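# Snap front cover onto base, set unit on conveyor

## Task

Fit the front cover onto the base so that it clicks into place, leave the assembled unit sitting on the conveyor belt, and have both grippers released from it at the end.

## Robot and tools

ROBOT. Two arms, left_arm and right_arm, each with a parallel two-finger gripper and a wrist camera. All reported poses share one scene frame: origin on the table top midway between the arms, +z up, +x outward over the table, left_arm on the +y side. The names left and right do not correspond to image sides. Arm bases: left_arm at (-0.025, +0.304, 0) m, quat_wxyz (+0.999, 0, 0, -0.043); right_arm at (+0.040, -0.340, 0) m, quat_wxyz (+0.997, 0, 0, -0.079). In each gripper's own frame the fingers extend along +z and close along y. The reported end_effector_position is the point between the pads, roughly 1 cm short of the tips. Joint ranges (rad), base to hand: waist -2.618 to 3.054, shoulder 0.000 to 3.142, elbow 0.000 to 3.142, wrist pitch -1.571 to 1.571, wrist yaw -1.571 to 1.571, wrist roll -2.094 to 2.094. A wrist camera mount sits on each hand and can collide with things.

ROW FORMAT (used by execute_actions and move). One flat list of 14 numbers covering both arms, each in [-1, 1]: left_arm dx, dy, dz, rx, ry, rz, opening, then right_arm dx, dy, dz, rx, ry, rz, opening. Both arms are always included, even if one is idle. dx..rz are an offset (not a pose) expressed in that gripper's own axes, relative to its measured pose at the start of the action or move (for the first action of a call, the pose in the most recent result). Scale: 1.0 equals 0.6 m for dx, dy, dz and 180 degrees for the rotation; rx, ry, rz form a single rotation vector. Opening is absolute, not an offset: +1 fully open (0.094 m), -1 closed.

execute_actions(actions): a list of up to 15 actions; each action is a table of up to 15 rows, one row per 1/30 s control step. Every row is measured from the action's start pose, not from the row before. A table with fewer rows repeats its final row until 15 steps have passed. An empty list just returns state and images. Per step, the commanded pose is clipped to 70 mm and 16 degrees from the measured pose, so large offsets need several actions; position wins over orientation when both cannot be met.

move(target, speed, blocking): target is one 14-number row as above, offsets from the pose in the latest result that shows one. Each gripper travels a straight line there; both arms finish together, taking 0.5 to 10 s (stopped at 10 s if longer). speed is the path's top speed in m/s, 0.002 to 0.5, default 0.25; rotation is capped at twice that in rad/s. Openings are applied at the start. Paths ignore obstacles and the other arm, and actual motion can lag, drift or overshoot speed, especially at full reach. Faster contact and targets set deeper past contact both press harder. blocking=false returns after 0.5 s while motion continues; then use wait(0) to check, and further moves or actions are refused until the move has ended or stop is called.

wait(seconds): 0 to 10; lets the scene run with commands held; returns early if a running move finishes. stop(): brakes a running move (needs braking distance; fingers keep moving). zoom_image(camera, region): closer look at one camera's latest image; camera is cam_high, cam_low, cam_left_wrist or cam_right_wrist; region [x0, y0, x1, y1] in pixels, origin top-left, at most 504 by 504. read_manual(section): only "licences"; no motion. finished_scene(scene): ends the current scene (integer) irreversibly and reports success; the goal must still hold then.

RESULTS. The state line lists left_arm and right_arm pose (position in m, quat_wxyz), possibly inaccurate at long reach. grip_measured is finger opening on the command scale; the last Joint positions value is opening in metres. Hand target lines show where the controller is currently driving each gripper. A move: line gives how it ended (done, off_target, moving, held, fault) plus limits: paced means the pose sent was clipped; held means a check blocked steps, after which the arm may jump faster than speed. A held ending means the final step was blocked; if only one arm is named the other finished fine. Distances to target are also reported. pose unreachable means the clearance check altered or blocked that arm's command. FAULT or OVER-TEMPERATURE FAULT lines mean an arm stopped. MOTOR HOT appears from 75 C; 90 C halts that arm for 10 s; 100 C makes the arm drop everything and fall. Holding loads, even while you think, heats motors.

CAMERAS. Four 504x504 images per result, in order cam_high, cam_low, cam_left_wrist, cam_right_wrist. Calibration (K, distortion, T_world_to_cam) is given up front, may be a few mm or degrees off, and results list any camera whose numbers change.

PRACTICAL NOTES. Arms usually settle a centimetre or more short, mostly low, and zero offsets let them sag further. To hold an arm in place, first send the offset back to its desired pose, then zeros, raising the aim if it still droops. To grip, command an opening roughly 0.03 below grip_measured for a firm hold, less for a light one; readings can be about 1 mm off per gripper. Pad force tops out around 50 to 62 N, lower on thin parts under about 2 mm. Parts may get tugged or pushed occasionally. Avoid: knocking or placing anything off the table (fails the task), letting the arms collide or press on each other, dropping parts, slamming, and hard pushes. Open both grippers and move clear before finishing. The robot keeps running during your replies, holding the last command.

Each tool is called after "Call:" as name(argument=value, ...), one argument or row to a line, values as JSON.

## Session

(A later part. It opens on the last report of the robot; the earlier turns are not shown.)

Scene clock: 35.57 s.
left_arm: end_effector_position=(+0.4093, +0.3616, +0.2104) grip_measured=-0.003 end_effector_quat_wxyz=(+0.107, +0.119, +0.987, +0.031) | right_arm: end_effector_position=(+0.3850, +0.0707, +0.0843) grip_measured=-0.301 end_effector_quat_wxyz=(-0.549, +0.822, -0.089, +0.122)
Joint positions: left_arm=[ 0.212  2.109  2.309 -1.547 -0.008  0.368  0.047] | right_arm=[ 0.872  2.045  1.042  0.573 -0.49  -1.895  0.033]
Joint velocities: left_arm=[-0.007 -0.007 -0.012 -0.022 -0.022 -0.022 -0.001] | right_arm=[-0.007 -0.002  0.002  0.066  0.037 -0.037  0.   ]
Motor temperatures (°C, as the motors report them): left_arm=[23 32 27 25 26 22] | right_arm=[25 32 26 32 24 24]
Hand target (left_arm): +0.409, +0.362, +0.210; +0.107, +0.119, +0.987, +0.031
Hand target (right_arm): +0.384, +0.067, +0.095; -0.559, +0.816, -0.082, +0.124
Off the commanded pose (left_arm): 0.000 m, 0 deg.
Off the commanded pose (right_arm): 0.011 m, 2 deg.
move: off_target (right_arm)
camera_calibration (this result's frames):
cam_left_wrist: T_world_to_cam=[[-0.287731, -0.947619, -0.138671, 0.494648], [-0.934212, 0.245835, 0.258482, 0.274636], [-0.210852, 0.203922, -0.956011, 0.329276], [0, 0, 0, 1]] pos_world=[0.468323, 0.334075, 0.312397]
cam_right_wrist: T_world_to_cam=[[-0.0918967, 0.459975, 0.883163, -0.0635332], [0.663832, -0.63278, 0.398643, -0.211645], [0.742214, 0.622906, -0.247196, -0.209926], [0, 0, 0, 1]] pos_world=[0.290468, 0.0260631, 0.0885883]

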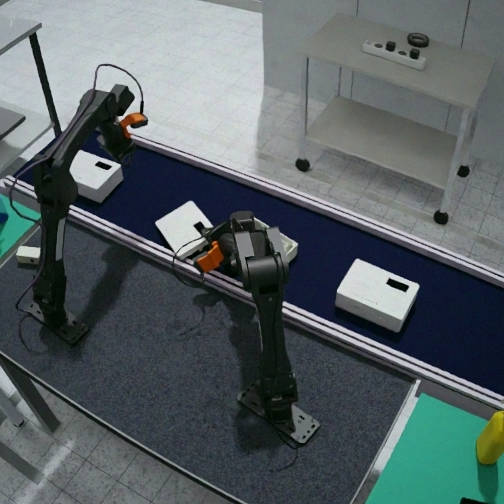

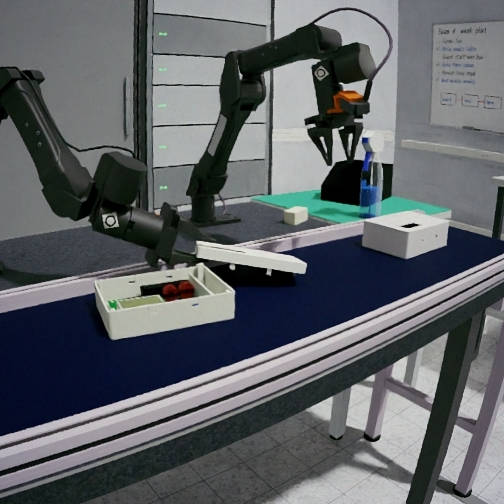

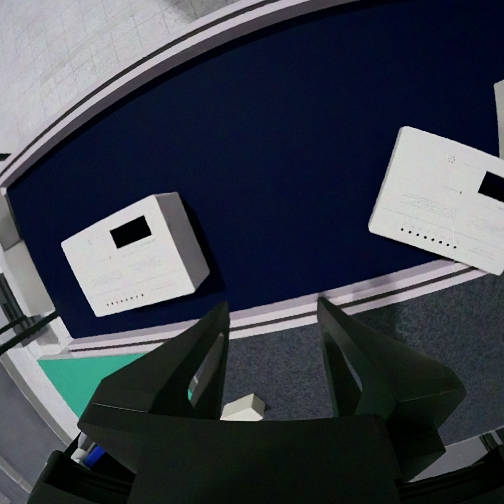

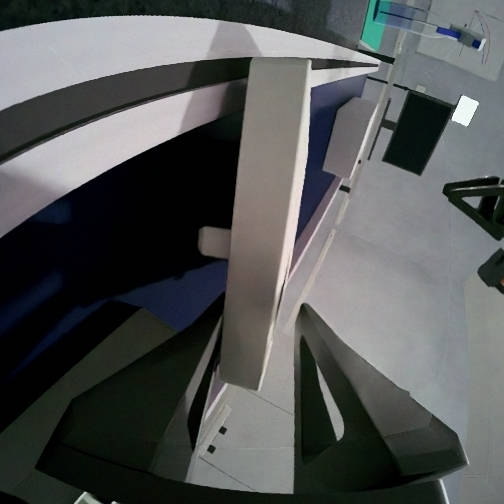

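Call:
move(
  target=[0,0,0,0,0,0,0, -0.01,-0.01,0.035,0,0,0,-0.3],
  speed=0.05,
)

Call:
move(
  target=[0,0,0,0,0,0,0, 0,-0.01,0,0,0,0,-0.8],
  speed=0.05,
)

Scene clock: 36.53 s.
left_arm: end_effector_position=(+0.4093, +0.3616, +0.2104) grip_measured=-0.003 end_effector_quat_wxyz=(+0.107, +0.119, +0.987, +0.031) | right_arm: end_effector_position=(+0.3836, +0.0853, +0.0774) grip_measured=-0.301 end_effector_quat_wxyz=(-0.545, +0.825, -0.086, +0.124)
Joint positions: left_arm=[ 0.212  2.109  2.309 -1.547 -0.008  0.368  0.047] | right_arm=[ 0.904  2.085  1.081  0.573 -0.458 -1.892  0.033]
Joint velocities: left_arm=[-0.002  0.002 -0.002 -0.022 -0.007 -0.051 -0.   ] | right_arm=[ 0.007 -0.017 -0.002 -0.051  0.007 -0.007  0.001]
Motor temperatures (°C, as the motors report them): left_arm=[23 32 27 25 26 22] | right_arm=[25 32 27 32 24 24]
Hand target (left_arm): +0.409, +0.362, +0.210; +0.107, +0.119, +0.987, +0.031
Hand target (right_arm): +0.385, +0.093, +0.082; -0.549, +0.822, -0.089, +0.122
Off the commanded pose (left_arm): 0.000 m, 0 deg.
Off the commanded pose (right_arm): 0.009 m, 1 deg.
move: done
camera_calibration (this result's frames):
cam_left_wrist: T_world_to_cam=[[-0.287731, -0.947619, -0.138671, 0.494648], [-0.934212, 0.245835, 0.258482, 0.274636], [-0.210852, 0.203922, -0.956011, 0.329276], [0, 0, 0, 1]] pos_world=[0.468323, 0.334075, 0.312397]
cam_right_wrist: T_world_to_cam=[[-0.0974451, 0.469257, 0.877669, -0.0625032], [0.662426, -0.627568, 0.409085, -0.199444], [0.742763, 0.621254, -0.249694, -0.219552], [0, 0, 0, 1]] pos_world=[0.289102, 0.0405628, 0.0816258]

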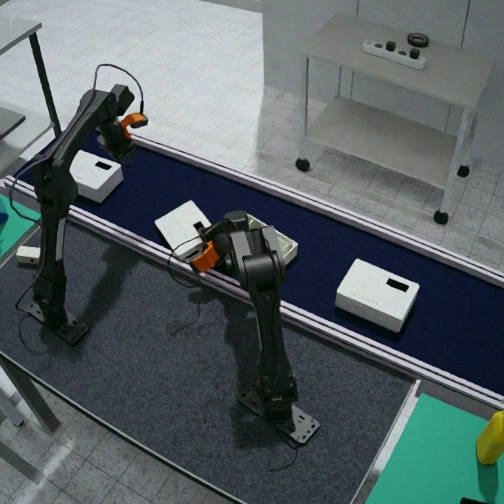

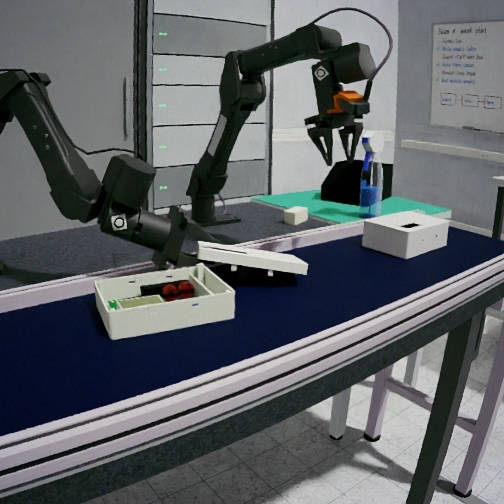

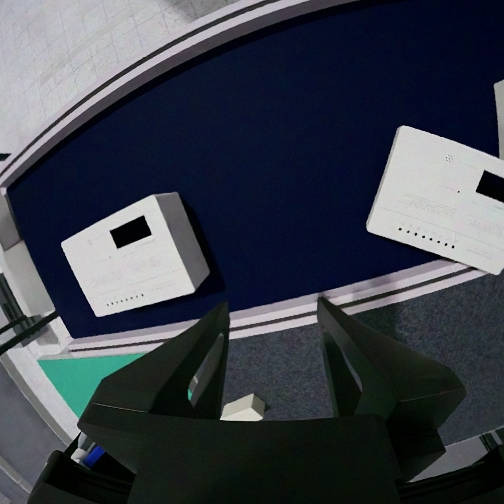

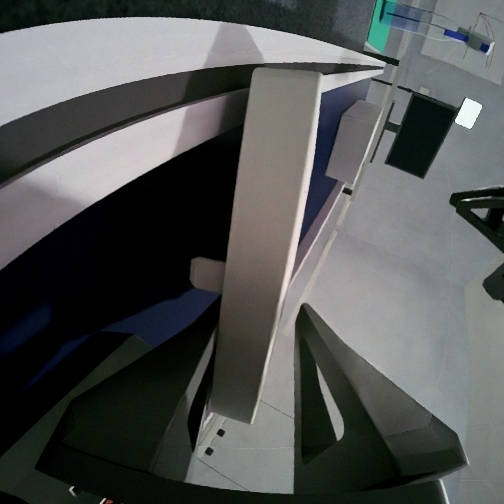

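Scene clock: 37.23 s.
left_arm: end_effector_position=(+0.4093, +0.3616, +0.2104) grip_measured=-0.003 end_effector_quat_wxyz=(+0.107, +0.119, +0.987, +0.031) | right_arm: end_effector_position=(+0.3876, +0.0915, +0.1019) grip_measured=-0.678 end_effector_quat_wxyz=(-0.571, +0.806, -0.070, +0.144)
Joint positions: left_arm=[ 0.212  2.109  2.309 -1.547 -0.008  0.368  0.047] | right_arm=[ 0.905  2.069  1.091  0.626 -0.465 -1.894  0.015]
Joint velocities: left_arm=[-0.002 -0.002 -0.007  0.095  0.022 -0.022 -0.001] | right_arm=[-0.002 -0.007 -0.002 -0.022  0.037 -0.037  0.001]
Motor temperatures (°C, as the motors report them): left_arm=[23 32 27 25 26 22] | right_arm=[25 32 26 32 24 24]
Hand target (left_arm): +0.409, +0.362, +0.210; +0.107, +0.119, +0.987, +0.031
Hand target (right_arm): +0.383, +0.087, +0.083; -0.546, +0.824, -0.086, +0.125
Off the commanded pose (left_arm): 0.000 m, 0 deg.
Off the commanded pose (right_arm): 0.020 m, 5 deg.
move: off_target (right_arm)
camera_calibration (this result's frames):
cam_left_wrist: T_world_to_cam=[[-0.287731, -0.947619, -0.138671, 0.494648], [-0.934212, 0.245835, 0.258482, 0.274636], [-0.210852, 0.203922, -0.956011, 0.329276], [0, 0, 0, 1]] pos_world=[0.468323, 0.334075, 0.312397]
cam_right_wrist: T_world_to_cam=[[-0.152865, 0.418158, 0.89542, -0.0621657], [0.644019, -0.645097, 0.411204, -0.199695], [0.749581, 0.639526, -0.170689, -0.232695], [0, 0, 0, 1]] pos_world=[0.293528, 0.0459868, 0.0980613]

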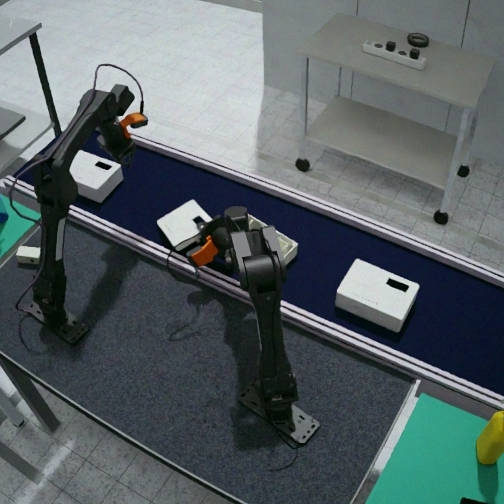

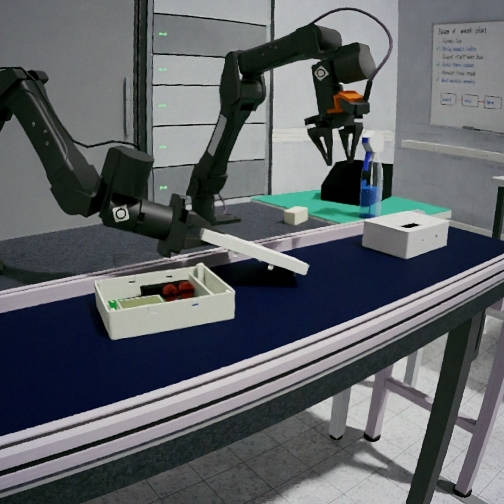

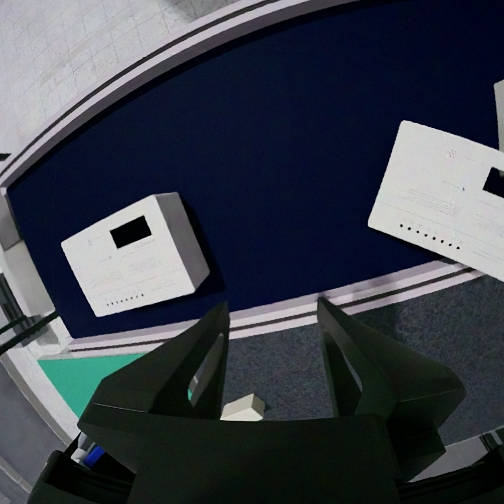

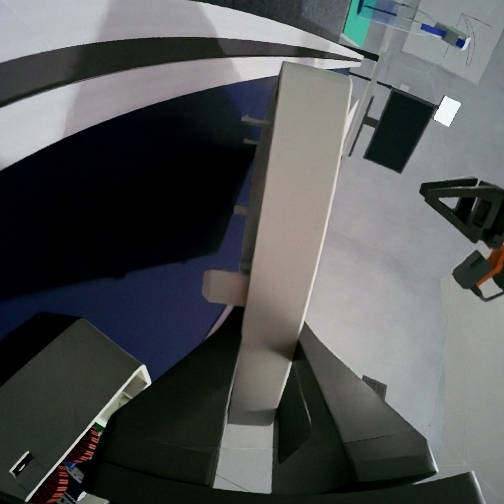

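Call:
move(
  target=[0,0,0,0,0,0,0, 0,-0.1,0,0.11,0,0.05,-0.8],
  speed=0.15,
)

Scene clock: 39.37 s.
left_arm: end_effector_position=(+0.4093, +0.3616, +0.2104) grip_measured=-0.003 end_effector_quat_wxyz=(+0.107, +0.119, +0.987, +0.031) | right_arm: end_effector_position=(+0.3927, +0.1090, +0.1583) grip_measured=-0.678 end_effector_quat_wxyz=(+0.703, -0.692, +0.113, -0.118)
Joint positions: left_arm=[ 0.212  2.109  2.309 -1.547 -0.008  0.368  0.047] | right_arm=[ 0.916  2.154  1.091  1.082 -0.486 -1.567  0.015]
Joint velocities: left_arm=[ 0.017  0.002 -0.002 -0.007 -0.037 -0.022  0.   ] | right_arm=[ 0.007 -0.017 -0.007  0.007 -0.037 -0.022 -0.   ]
Motor temperatures (°C, as the motors report them): left_arm=[23 32 27 25 26 22] | right_arm=[25 32 26 33 24 24]
Hand target (left_arm): +0.409, +0.362, +0.210; +0.107, +0.119, +0.987, +0.031
Hand target (right_arm): +0.385, +0.112, +0.159; +0.711, -0.687, +0.110, -0.109
Off the commanded pose (left_arm): 0.000 m, 0 deg.
Off the commanded pose (right_arm): 0.009 m, 2 deg.
move: done
camera_calibration (this result's frames):
cam_left_wrist: T_world_to_cam=[[-0.287731, -0.947619, -0.138671, 0.494648], [-0.934212, 0.245835, 0.258482, 0.274636], [-0.210852, 0.203922, -0.956011, 0.329276], [0, 0, 0, 1]] pos_world=[0.468323, 0.334075, 0.312397]
cam_right_wrist: T_world_to_cam=[[-0.111839, 0.0763265, 0.990791, -0.113186], [0.642574, -0.754995, 0.130695, -0.157982], [0.758017, 0.651274, 0.0353926, -0.275264], [0, 0, 0, 1]] pos_world=[0.297512, 0.0686355, 0.142534]

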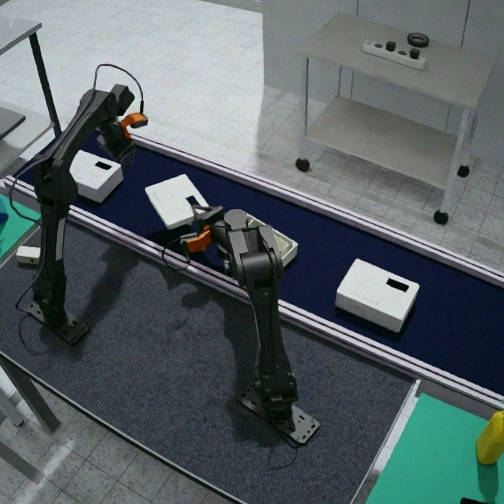

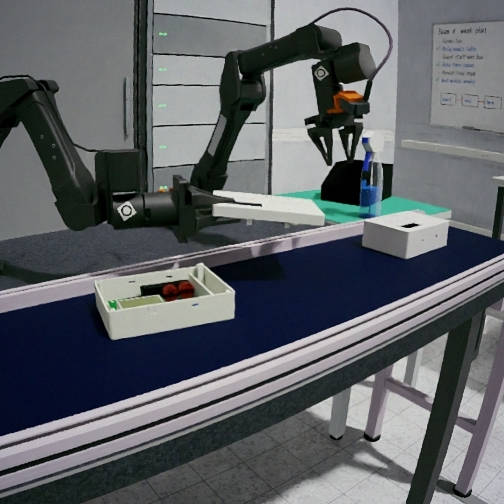

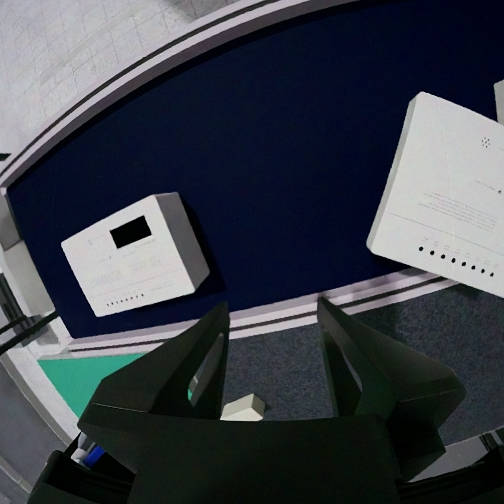

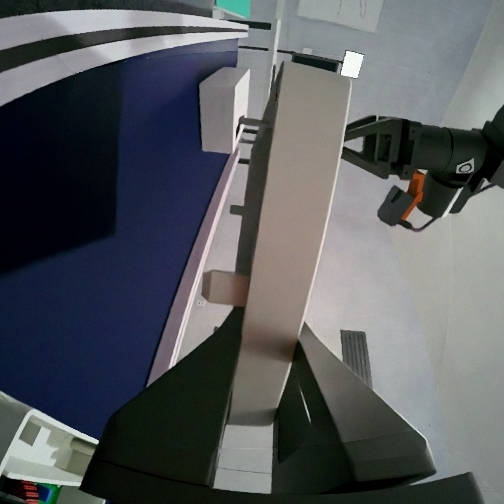

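Call:
move(
  target=[0,0,0,0,0,0,0, 0.228,0.0,-0.257,0,-0.14,0,-0.8],
  speed=0.2,
)

Call:
zoom_image(
  camera="cam_high",
  region=[150, 150, 350, 300],
)

Scene clock: 41.80 s.
left_arm: end_effector_position=(+0.4093, +0.3616, +0.2104) grip_measured=-0.003 end_effector_quat_wxyz=(+0.107, +0.119, +0.987, +0.031) | right_arm: end_effector_position=(+0.4736, -0.0831, +0.1502) grip_measured=-0.678 end_effector_quat_wxyz=(+0.709, -0.704, -0.038, +0.029)
Joint positions: left_arm=[ 0.212  2.109  2.309 -1.547 -0.008  0.368  0.047] | right_arm=[ 0.332  2.319  1.347  1.048 -1.492 -1.507  0.015]
Joint velocities: left_arm=[ 0.002 -0.007 -0.012  0.066 -0.022 -0.022 -0.001] | right_arm=[-0.007 -0.002 -0.017 -0.037 -0.007  0.022 -0.001]
Motor temperatures (°C, as the motors report them): left_arm=[23 32 27 25 26 22] | right_arm=[25 32 27 33 24 24]
Hand target (left_arm): +0.409, +0.362, +0.210; +0.107, +0.119, +0.987, +0.031
Hand target (right_arm): +0.475, -0.080, +0.155; +0.709, -0.703, -0.045, +0.034
Off the commanded pose (left_arm): 0.000 m, 0 deg.
Off the commanded pose (right_arm): 0.007 m, 1 deg.
move: done
camera_calibration (this result's frames):
cam_left_wrist: T_world_to_cam=[[-0.287731, -0.947619, -0.138671, 0.494648], [-0.934212, 0.245835, 0.258482, 0.274636], [-0.210852, 0.203922, -0.956011, 0.329276], [0, 0, 0, 1]] pos_world=[0.468323, 0.334075, 0.312397]
cam_right_wrist: T_world_to_cam=[[-0.141426, 0.0338471, 0.98937, -0.0706973], [0.894308, -0.424205, 0.14235, -0.447409], [0.424514, 0.904933, 0.0297241, -0.0313453], [0, 0, 0, 1]] pos_world=[0.403429, -0.159035, 0.134566]

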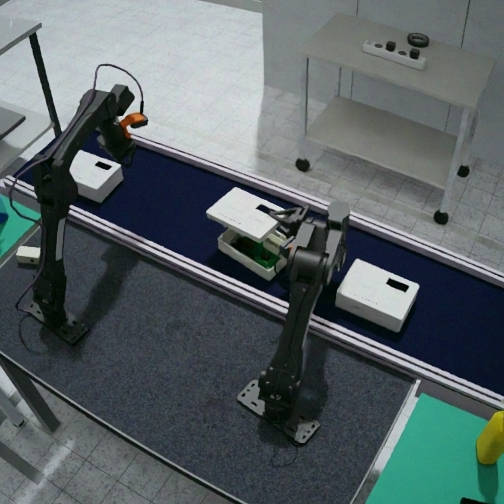

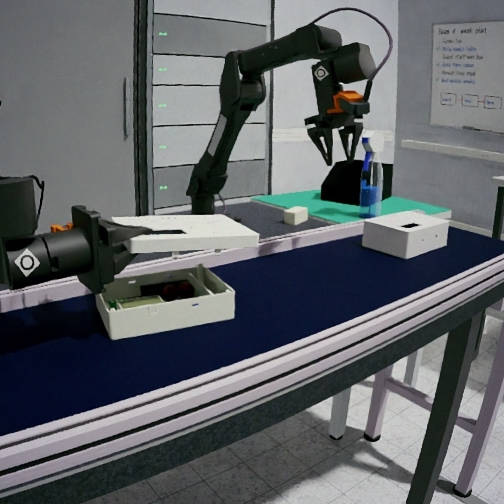

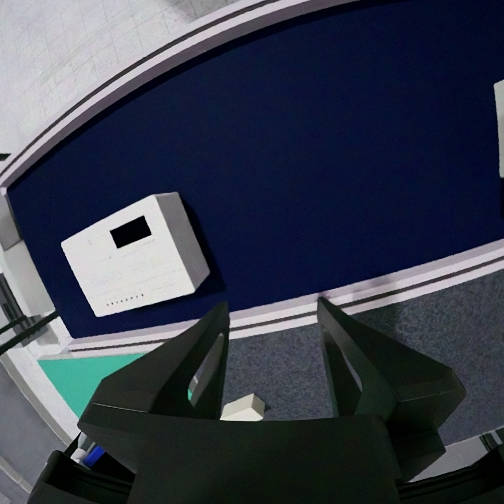

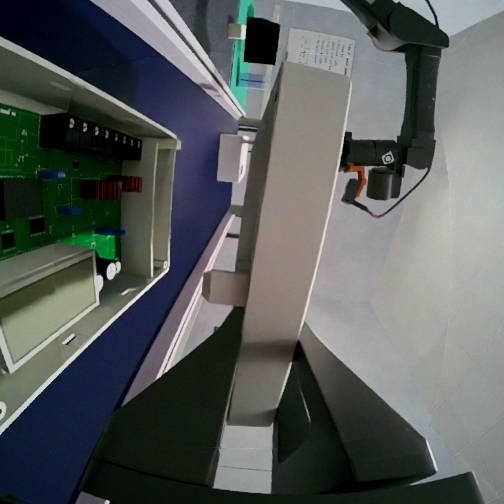

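Region (150, 150, 350, 300) of cam_high's 504x504 image, scaled by 2.520, with more detail than that image has; it fills the top 378 rows of this view, and the rest is white.

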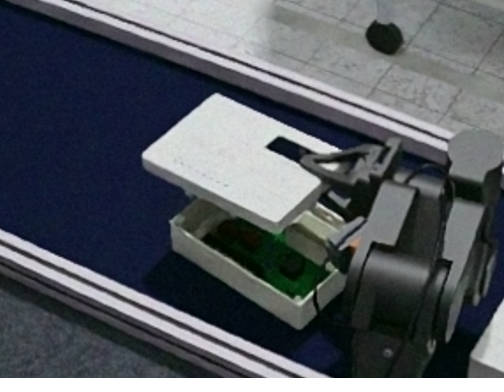

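Call:
move(
  target=[0,0,0,0,0,0,0, 0.005,0.05,-0.058,0,0.02,0,-0.8],
  speed=0.12,
)

Call:
zoom_image(
  camera="cam_high",
  region=[150, 150, 350, 300],
)

Call:
zoom_image(
  camera="cam_low",
  region=[60, 200, 280, 350],
)

Scene clock: 43.47 s.
left_arm: end_effector_position=(+0.4093, +0.3616, +0.2104) grip_measured=-0.003 end_effector_quat_wxyz=(+0.107, +0.119, +0.987, +0.031) | right_arm: end_effector_position=(+0.4839, -0.1153, +0.1239) grip_measured=-0.678 end_effector_quat_wxyz=(+0.708, -0.705, -0.020, -0.003)
Joint positions: left_arm=[ 0.212  2.109  2.309 -1.547 -0.008  0.368  0.047] | right_arm=[ 0.26   2.364  1.305  1.109 -1.494 -1.553  0.015]
Joint velocities: left_arm=[ 0.017  0.002 -0.007 -0.022  0.022 -0.051 -0.   ] | right_arm=[ 0.002 -0.012  0.012  0.007 -0.007 -0.007 -0.   ]
Motor temperatures (°C, as the motors report them): left_arm=[23 32 27 25 26 22] | right_arm=[25 32 26 33 24 24]
Hand target (left_arm): +0.409, +0.362, +0.210; +0.107, +0.119, +0.987, +0.031
Hand target (right_arm): +0.480, -0.117, +0.120; +0.708, -0.706, -0.015, +0.007
Off the commanded pose (left_arm): 0.000 m, 0 deg.
Off the commanded pose (right_arm): 0.006 m, 1 deg.
move: done
camera_calibration (this result's frames):
cam_left_wrist: T_world_to_cam=[[-0.287731, -0.947619, -0.138671, 0.494648], [-0.934212, 0.245835, 0.258482, 0.274636], [-0.210852, 0.203922, -0.956011, 0.329276], [0, 0, 0, 1]] pos_world=[0.468323, 0.334075, 0.312397]
cam_right_wrist: T_world_to_cam=[[-0.158438, 0.045283, 0.98633, -0.0322672], [0.859406, -0.485502, 0.16034, -0.458918], [0.486126, 0.873062, 0.0380056, -0.0402365], [0, 0, 0, 1]] pos_world=[0.408845, -0.186216, 0.106938]

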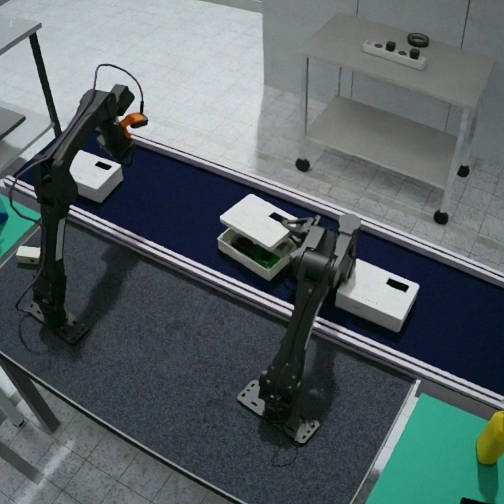

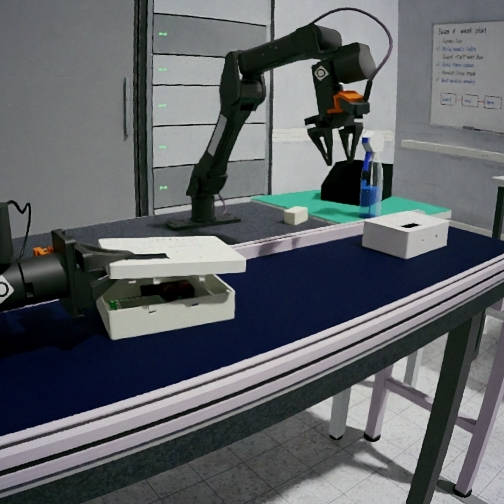

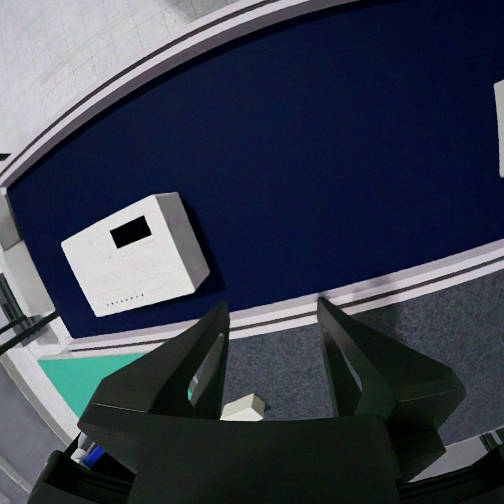

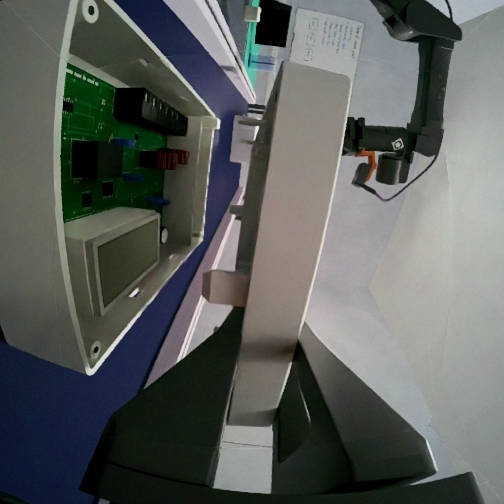

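Region (150, 150, 350, 300) of cam_high's 504x504 image, scaled by 2.520, with more detail than that image has; it fills the top 378 rows of this view, and the rest is white.

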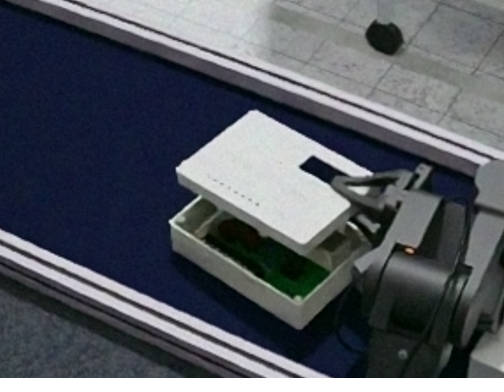

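Region (60, 200, 280, 350) of cam_low's 504x504 image, scaled by 2.291, with more detail than that image has; it fills the top 344 rows of this view, and the rest is white.

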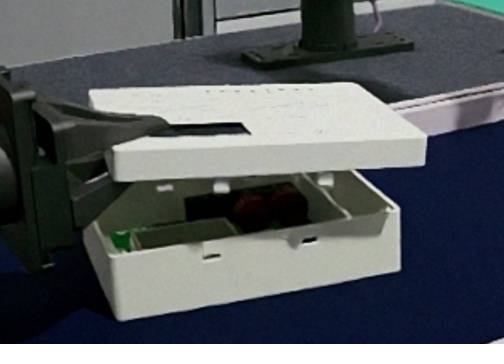

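Call:
move(
  target=[0,0,0,0,0,0,0, -0.025,0.028,0,0,0,0,-0.8],
  speed=0.08,
)

Call:
zoom_image(
  camera="cam_high",
  region=[150, 150, 350, 300],
)

Call:
zoom_image(
  camera="cam_low",
  region=[60, 200, 280, 350],
)

Scene clock: 44.67 s.
left_arm: end_effector_position=(+0.4093, +0.3616, +0.2104) grip_measured=-0.003 end_effector_quat_wxyz=(+0.107, +0.119, +0.987, +0.031) | right_arm: end_effector_position=(+0.4725, -0.1165, +0.1121) grip_measured=-0.678 end_effector_quat_wxyz=(+0.708, -0.706, -0.025, -0.007)
Joint positions: left_arm=[ 0.212  2.109  2.309 -1.547 -0.008  0.368  0.047] | right_arm=[ 0.26   2.364  1.244  1.149 -1.494 -1.586  0.015]
Joint velocities: left_arm=[-0.002 -0.002 -0.017 -0.095  0.022  0.007 -0.   ] | right_arm=[-0.002  0.017 -0.002  0.022 -0.022  0.007 -0.   ]
Motor temperatures (°C, as the motors report them): left_arm=[23 32 27 25 26 22] | right_arm=[25 32 26 33 24 24]
Hand target (left_arm): +0.409, +0.362, +0.210; +0.107, +0.119, +0.987, +0.031
Hand target (right_arm): +0.469, -0.116, +0.107; +0.708, -0.706, -0.020, -0.003
Off the commanded pose (left_arm): 0.000 m, 0 deg.
Off the commanded pose (right_arm): 0.006 m, 1 deg.
move: done
camera_calibration (this result's frames):
cam_left_wrist: T_world_to_cam=[[-0.287731, -0.947619, -0.138671, 0.494648], [-0.934212, 0.245835, 0.258482, 0.274636], [-0.210852, 0.203922, -0.956011, 0.329276], [0, 0, 0, 1]] pos_world=[0.468323, 0.334075, 0.312397]
cam_right_wrist: T_world_to_cam=[[-0.171305, 0.046511, 0.98412, -0.0158984], [0.857185, -0.485385, 0.172149, -0.448085], [0.485684, 0.873063, 0.04328, -0.0336388], [0, 0, 0, 1]] pos_world=[0.397706, -0.187386, 0.0942393]

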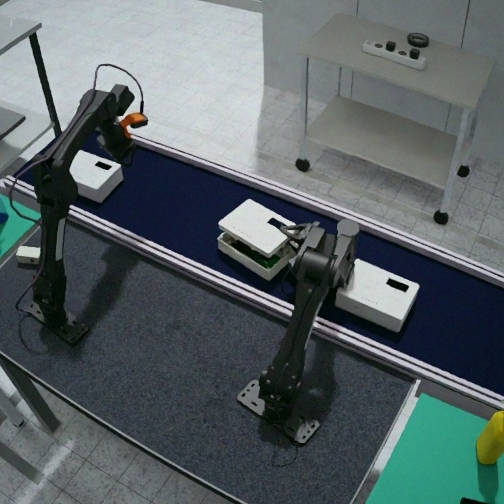

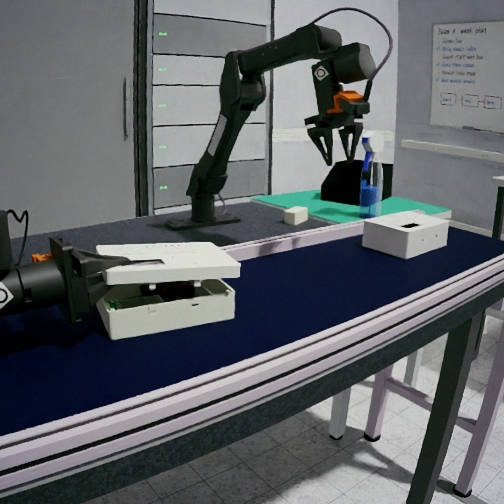

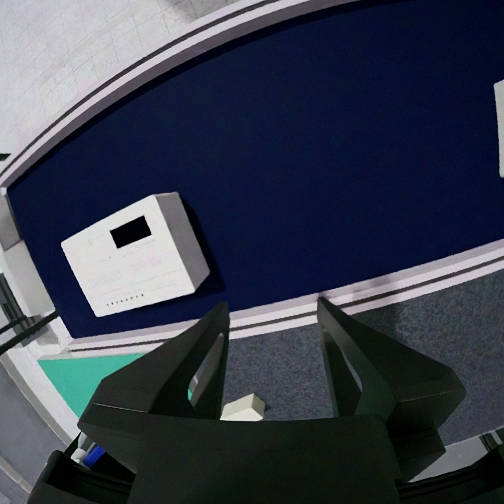

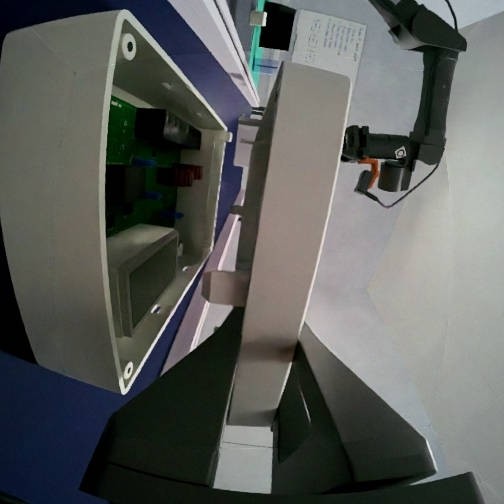

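Region (150, 150, 350, 300) of cam_high's 504x504 image, scaled by 2.520, with more detail than that image has; it fills the top 378 rows of this view, and the rest is white.

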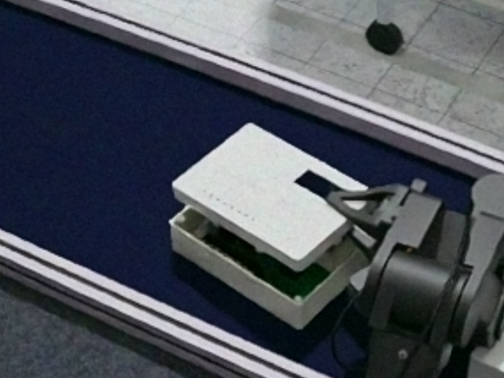

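Region (60, 200, 280, 350) of cam_low's 504x504 image, scaled by 2.291, with more detail than that image has; it fills the top 344 rows of this view, and the rest is white.

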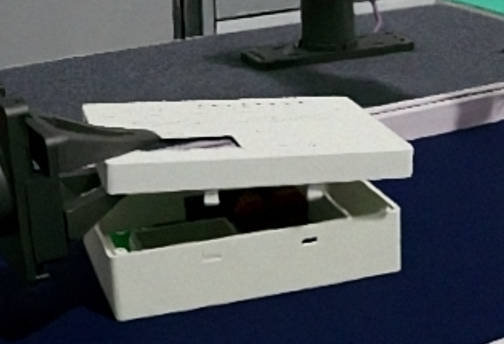

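Call:
move(
  target=[0,0,0,0,0,0,0, -0.016,0.012,-0.006,0.01,0,0,-0.8],
  speed=0.06,
)

Call:
zoom_image(
  camera="cam_high",
  region=[150, 150, 350, 300],
)

Call:
zoom_image(
  camera="cam_low",
  region=[60, 200, 280, 350],
)

Scene clock: 47.43 s.
left_arm: end_effector_position=(+0.4093, +0.3616, +0.2104) grip_measured=-0.003 end_effector_quat_wxyz=(+0.107, +0.119, +0.987, +0.031) | right_arm: end_effector_position=(+0.4611, -0.1176, +0.1372) grip_measured=-0.678 end_effector_quat_wxyz=(+0.716, -0.694, -0.060, -0.036)
Joint positions: left_arm=[ 0.212  2.109  2.309 -1.547 -0.008  0.368  0.047] | right_arm=[ 0.26   2.37   1.224  1.553 -1.498 -1.301  0.015]
Joint velocities: left_arm=[-0.007 -0.012 -0.017  0.037  0.007 -0.051  0.   ] | right_arm=[ 0.012 -0.007 -0.022  0.022  0.037  0.051  0.   ]
Motor temperatures (°C, as the motors report them): left_arm=[23 32 27 25 26 22] | right_arm=[25 32 26 33 24 24]
Hand target (left_arm): +0.409, +0.362, +0.210; +0.107, +0.119, +0.987, +0.031
Hand target (right_arm): +0.461, -0.121, +0.106; +0.716, -0.698, -0.023, -0.008
Off the commanded pose (left_arm): 0.000 m, 0 deg.
Off the commanded pose (right_arm): 0.033 m, 5 deg.
joint sent to its limit (right arm) — the command would take joint 4 (wrist pitch) past its upper limit, so that joint was sent only as far as its limit.
move: off_target (right_arm)
camera_calibration (this result's frames):
cam_left_wrist: T_world_to_cam=[[-0.287731, -0.947619, -0.138671, 0.494648], [-0.934212, 0.245835, 0.258482, 0.274636], [-0.210852, 0.203922, -0.956011, 0.329276], [0, 0, 0, 1]] pos_world=[0.468323, 0.334075, 0.312397]
cam_right_wrist: T_world_to_cam=[[-0.259605, 0.0162261, 0.965579, -0.00280405], [0.843012, -0.48395, 0.234784, -0.445095], [0.471101, 0.874945, 0.111957, -0.0307254], [0, 0, 0, 1]] pos_world=[0.388967, -0.188475, 0.110649]

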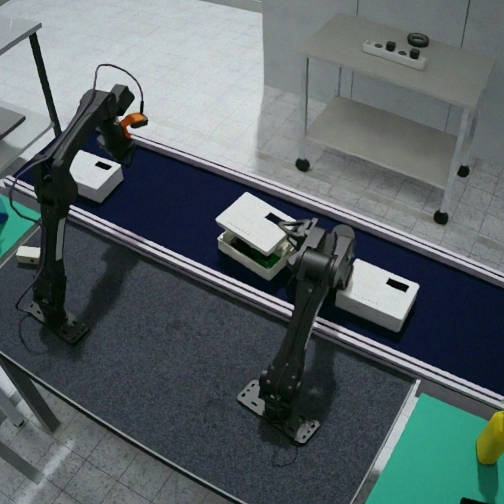

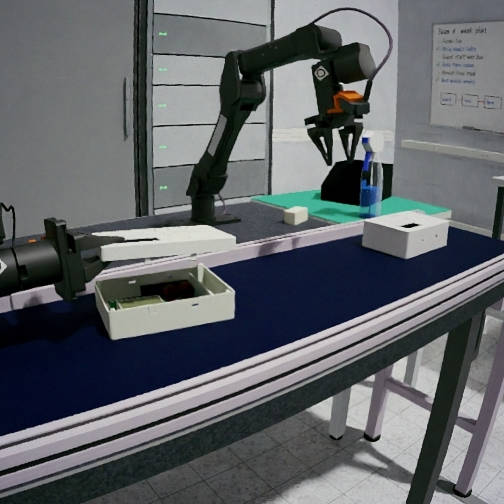

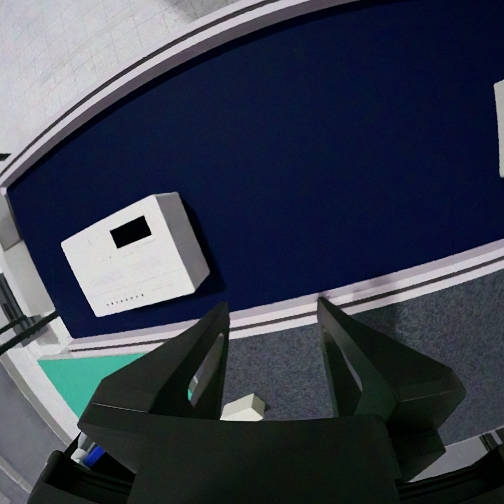

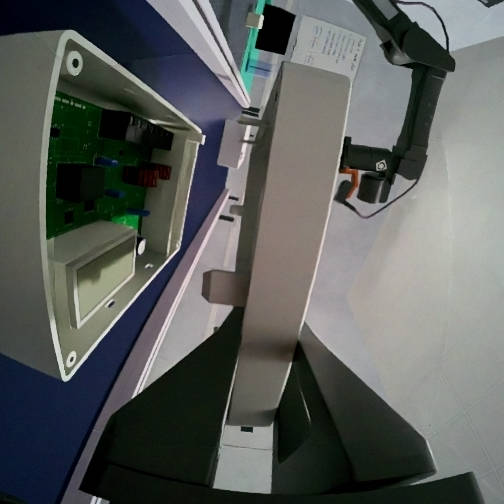

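Region (150, 150, 350, 300) of cam_high's 504x504 image, scaled by 2.520, with more detail than that image has; it fills the top 378 rows of this view, and the rest is white.

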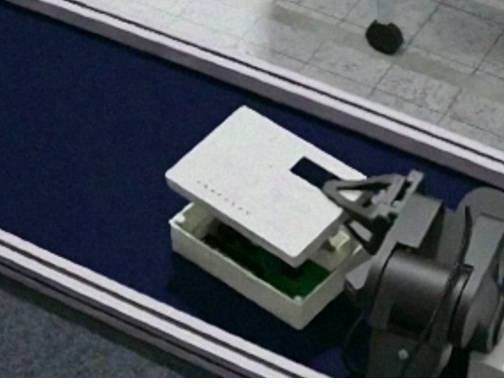

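Region (60, 200, 280, 350) of cam_low's 504x504 image, scaled by 2.291, with more detail than that image has; it fills the top 344 rows of this view, and the rest is white.

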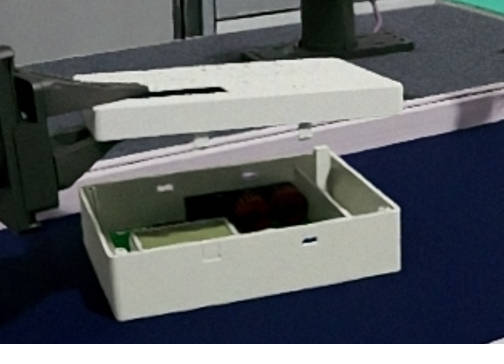

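Call:
move(
  target=[0,0,0,0,0,0,0, 0,0.05,0,-0.02,0,0.043,-0.8],
  speed=0.06,
)

Call:
zoom_image(
  camera="cam_high",
  region=[150, 150, 350, 300],
)

Call:
zoom_image(
  camera="cam_low",
  region=[60, 200, 280, 350],
)

Scene clock: 50.30 s.
left_arm: end_effector_position=(+0.4093, +0.3616, +0.2104) grip_measured=-0.003 end_effector_quat_wxyz=(+0.107, +0.119, +0.987, +0.031) | right_arm: end_effector_position=(+0.4666, -0.1170, +0.0990) grip_measured=-0.678 end_effector_quat_wxyz=(+0.705, -0.709, -0.014, +0.010)
Joint positions: left_arm=[ 0.212  2.109  2.309 -1.547 -0.008  0.368  0.047] | right_arm=[ 0.26   2.362  1.224  1.04  -1.503 -1.673  0.015]
Joint velocities: left_arm=[ 0.007  0.007  0.002  0.022  0.007 -0.051 -0.001] | right_arm=[ 0.022 -0.071 -0.017 -0.168 -0.051 -0.139  0.001]
Motor temperatures (°C, as the motors report them): left_arm=[23 32 27 25 26 22] | right_arm=[25 32 26 32 24 24]
Hand target (left_arm): +0.409, +0.362, +0.210; +0.107, +0.119, +0.987, +0.031
Hand target (right_arm): +0.465, -0.117, +0.106; +0.704, -0.710, -0.010, +0.009
Off the commanded pose (left_arm): 0.000 m, 0 deg.
Off the commanded pose (right_arm): 0.009 m, 2 deg.
move: done
camera_calibration (this result's frames):
cam_left_wrist: T_world_to_cam=[[-0.287731, -0.947619, -0.138671, 0.494648], [-0.934212, 0.245835, 0.258482, 0.274636], [-0.210852, 0.203922, -0.956011, 0.329276], [0, 0, 0, 1]] pos_world=[0.468323, 0.334075, 0.312397]
cam_right_wrist: T_world_to_cam=[[-0.132823, 0.0549729, 0.989614, -0.0214659], [0.8679, -0.475737, 0.142914, -0.442016], [0.478653, 0.877868, 0.0154777, -0.0232152], [0, 0, 0, 1]] pos_world=[0.391886, -0.188723, 0.0847724]

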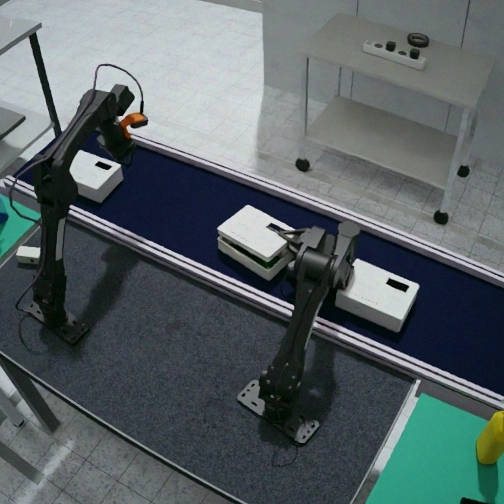

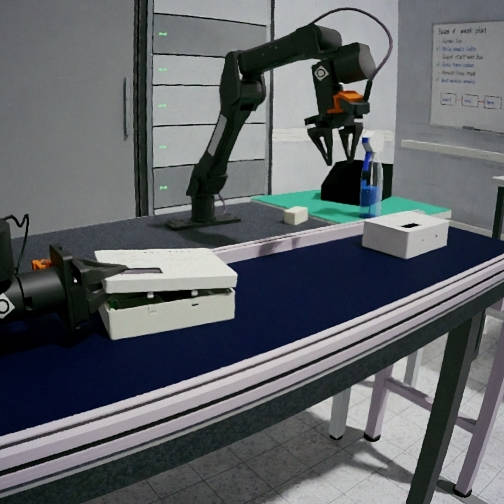

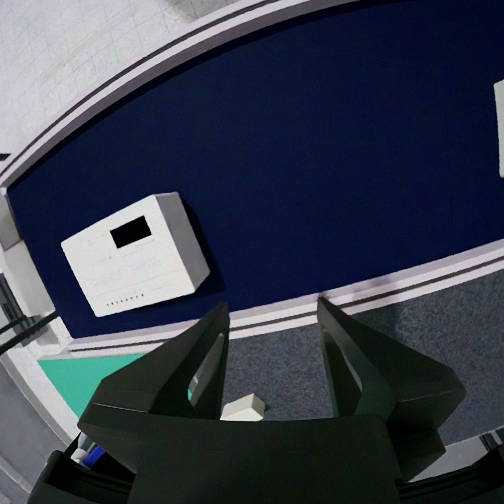

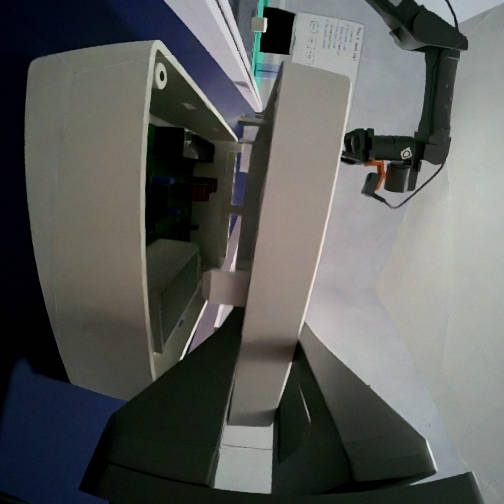

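Region (150, 150, 350, 300) of cam_high's 504x504 image, scaled by 2.520, with more detail than that image has; it fills the top 378 rows of this view, and the rest is white.

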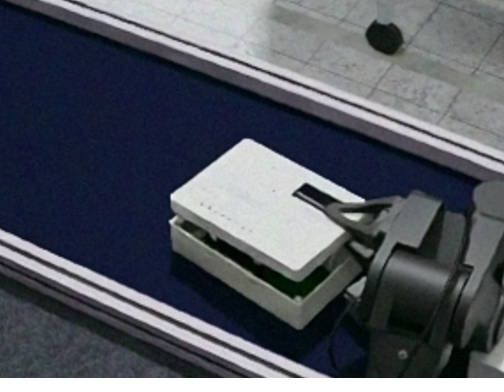

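Region (60, 200, 280, 350) of cam_low's 504x504 image, scaled by 2.291, with more detail than that image has; it fills the top 344 rows of this view, and the rest is white.

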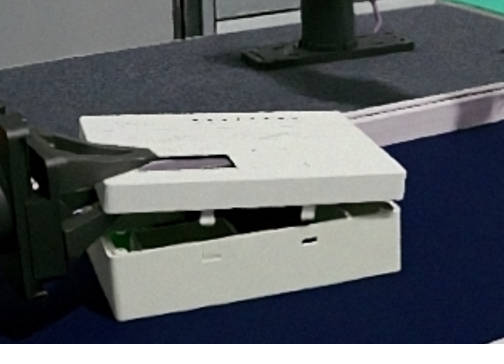

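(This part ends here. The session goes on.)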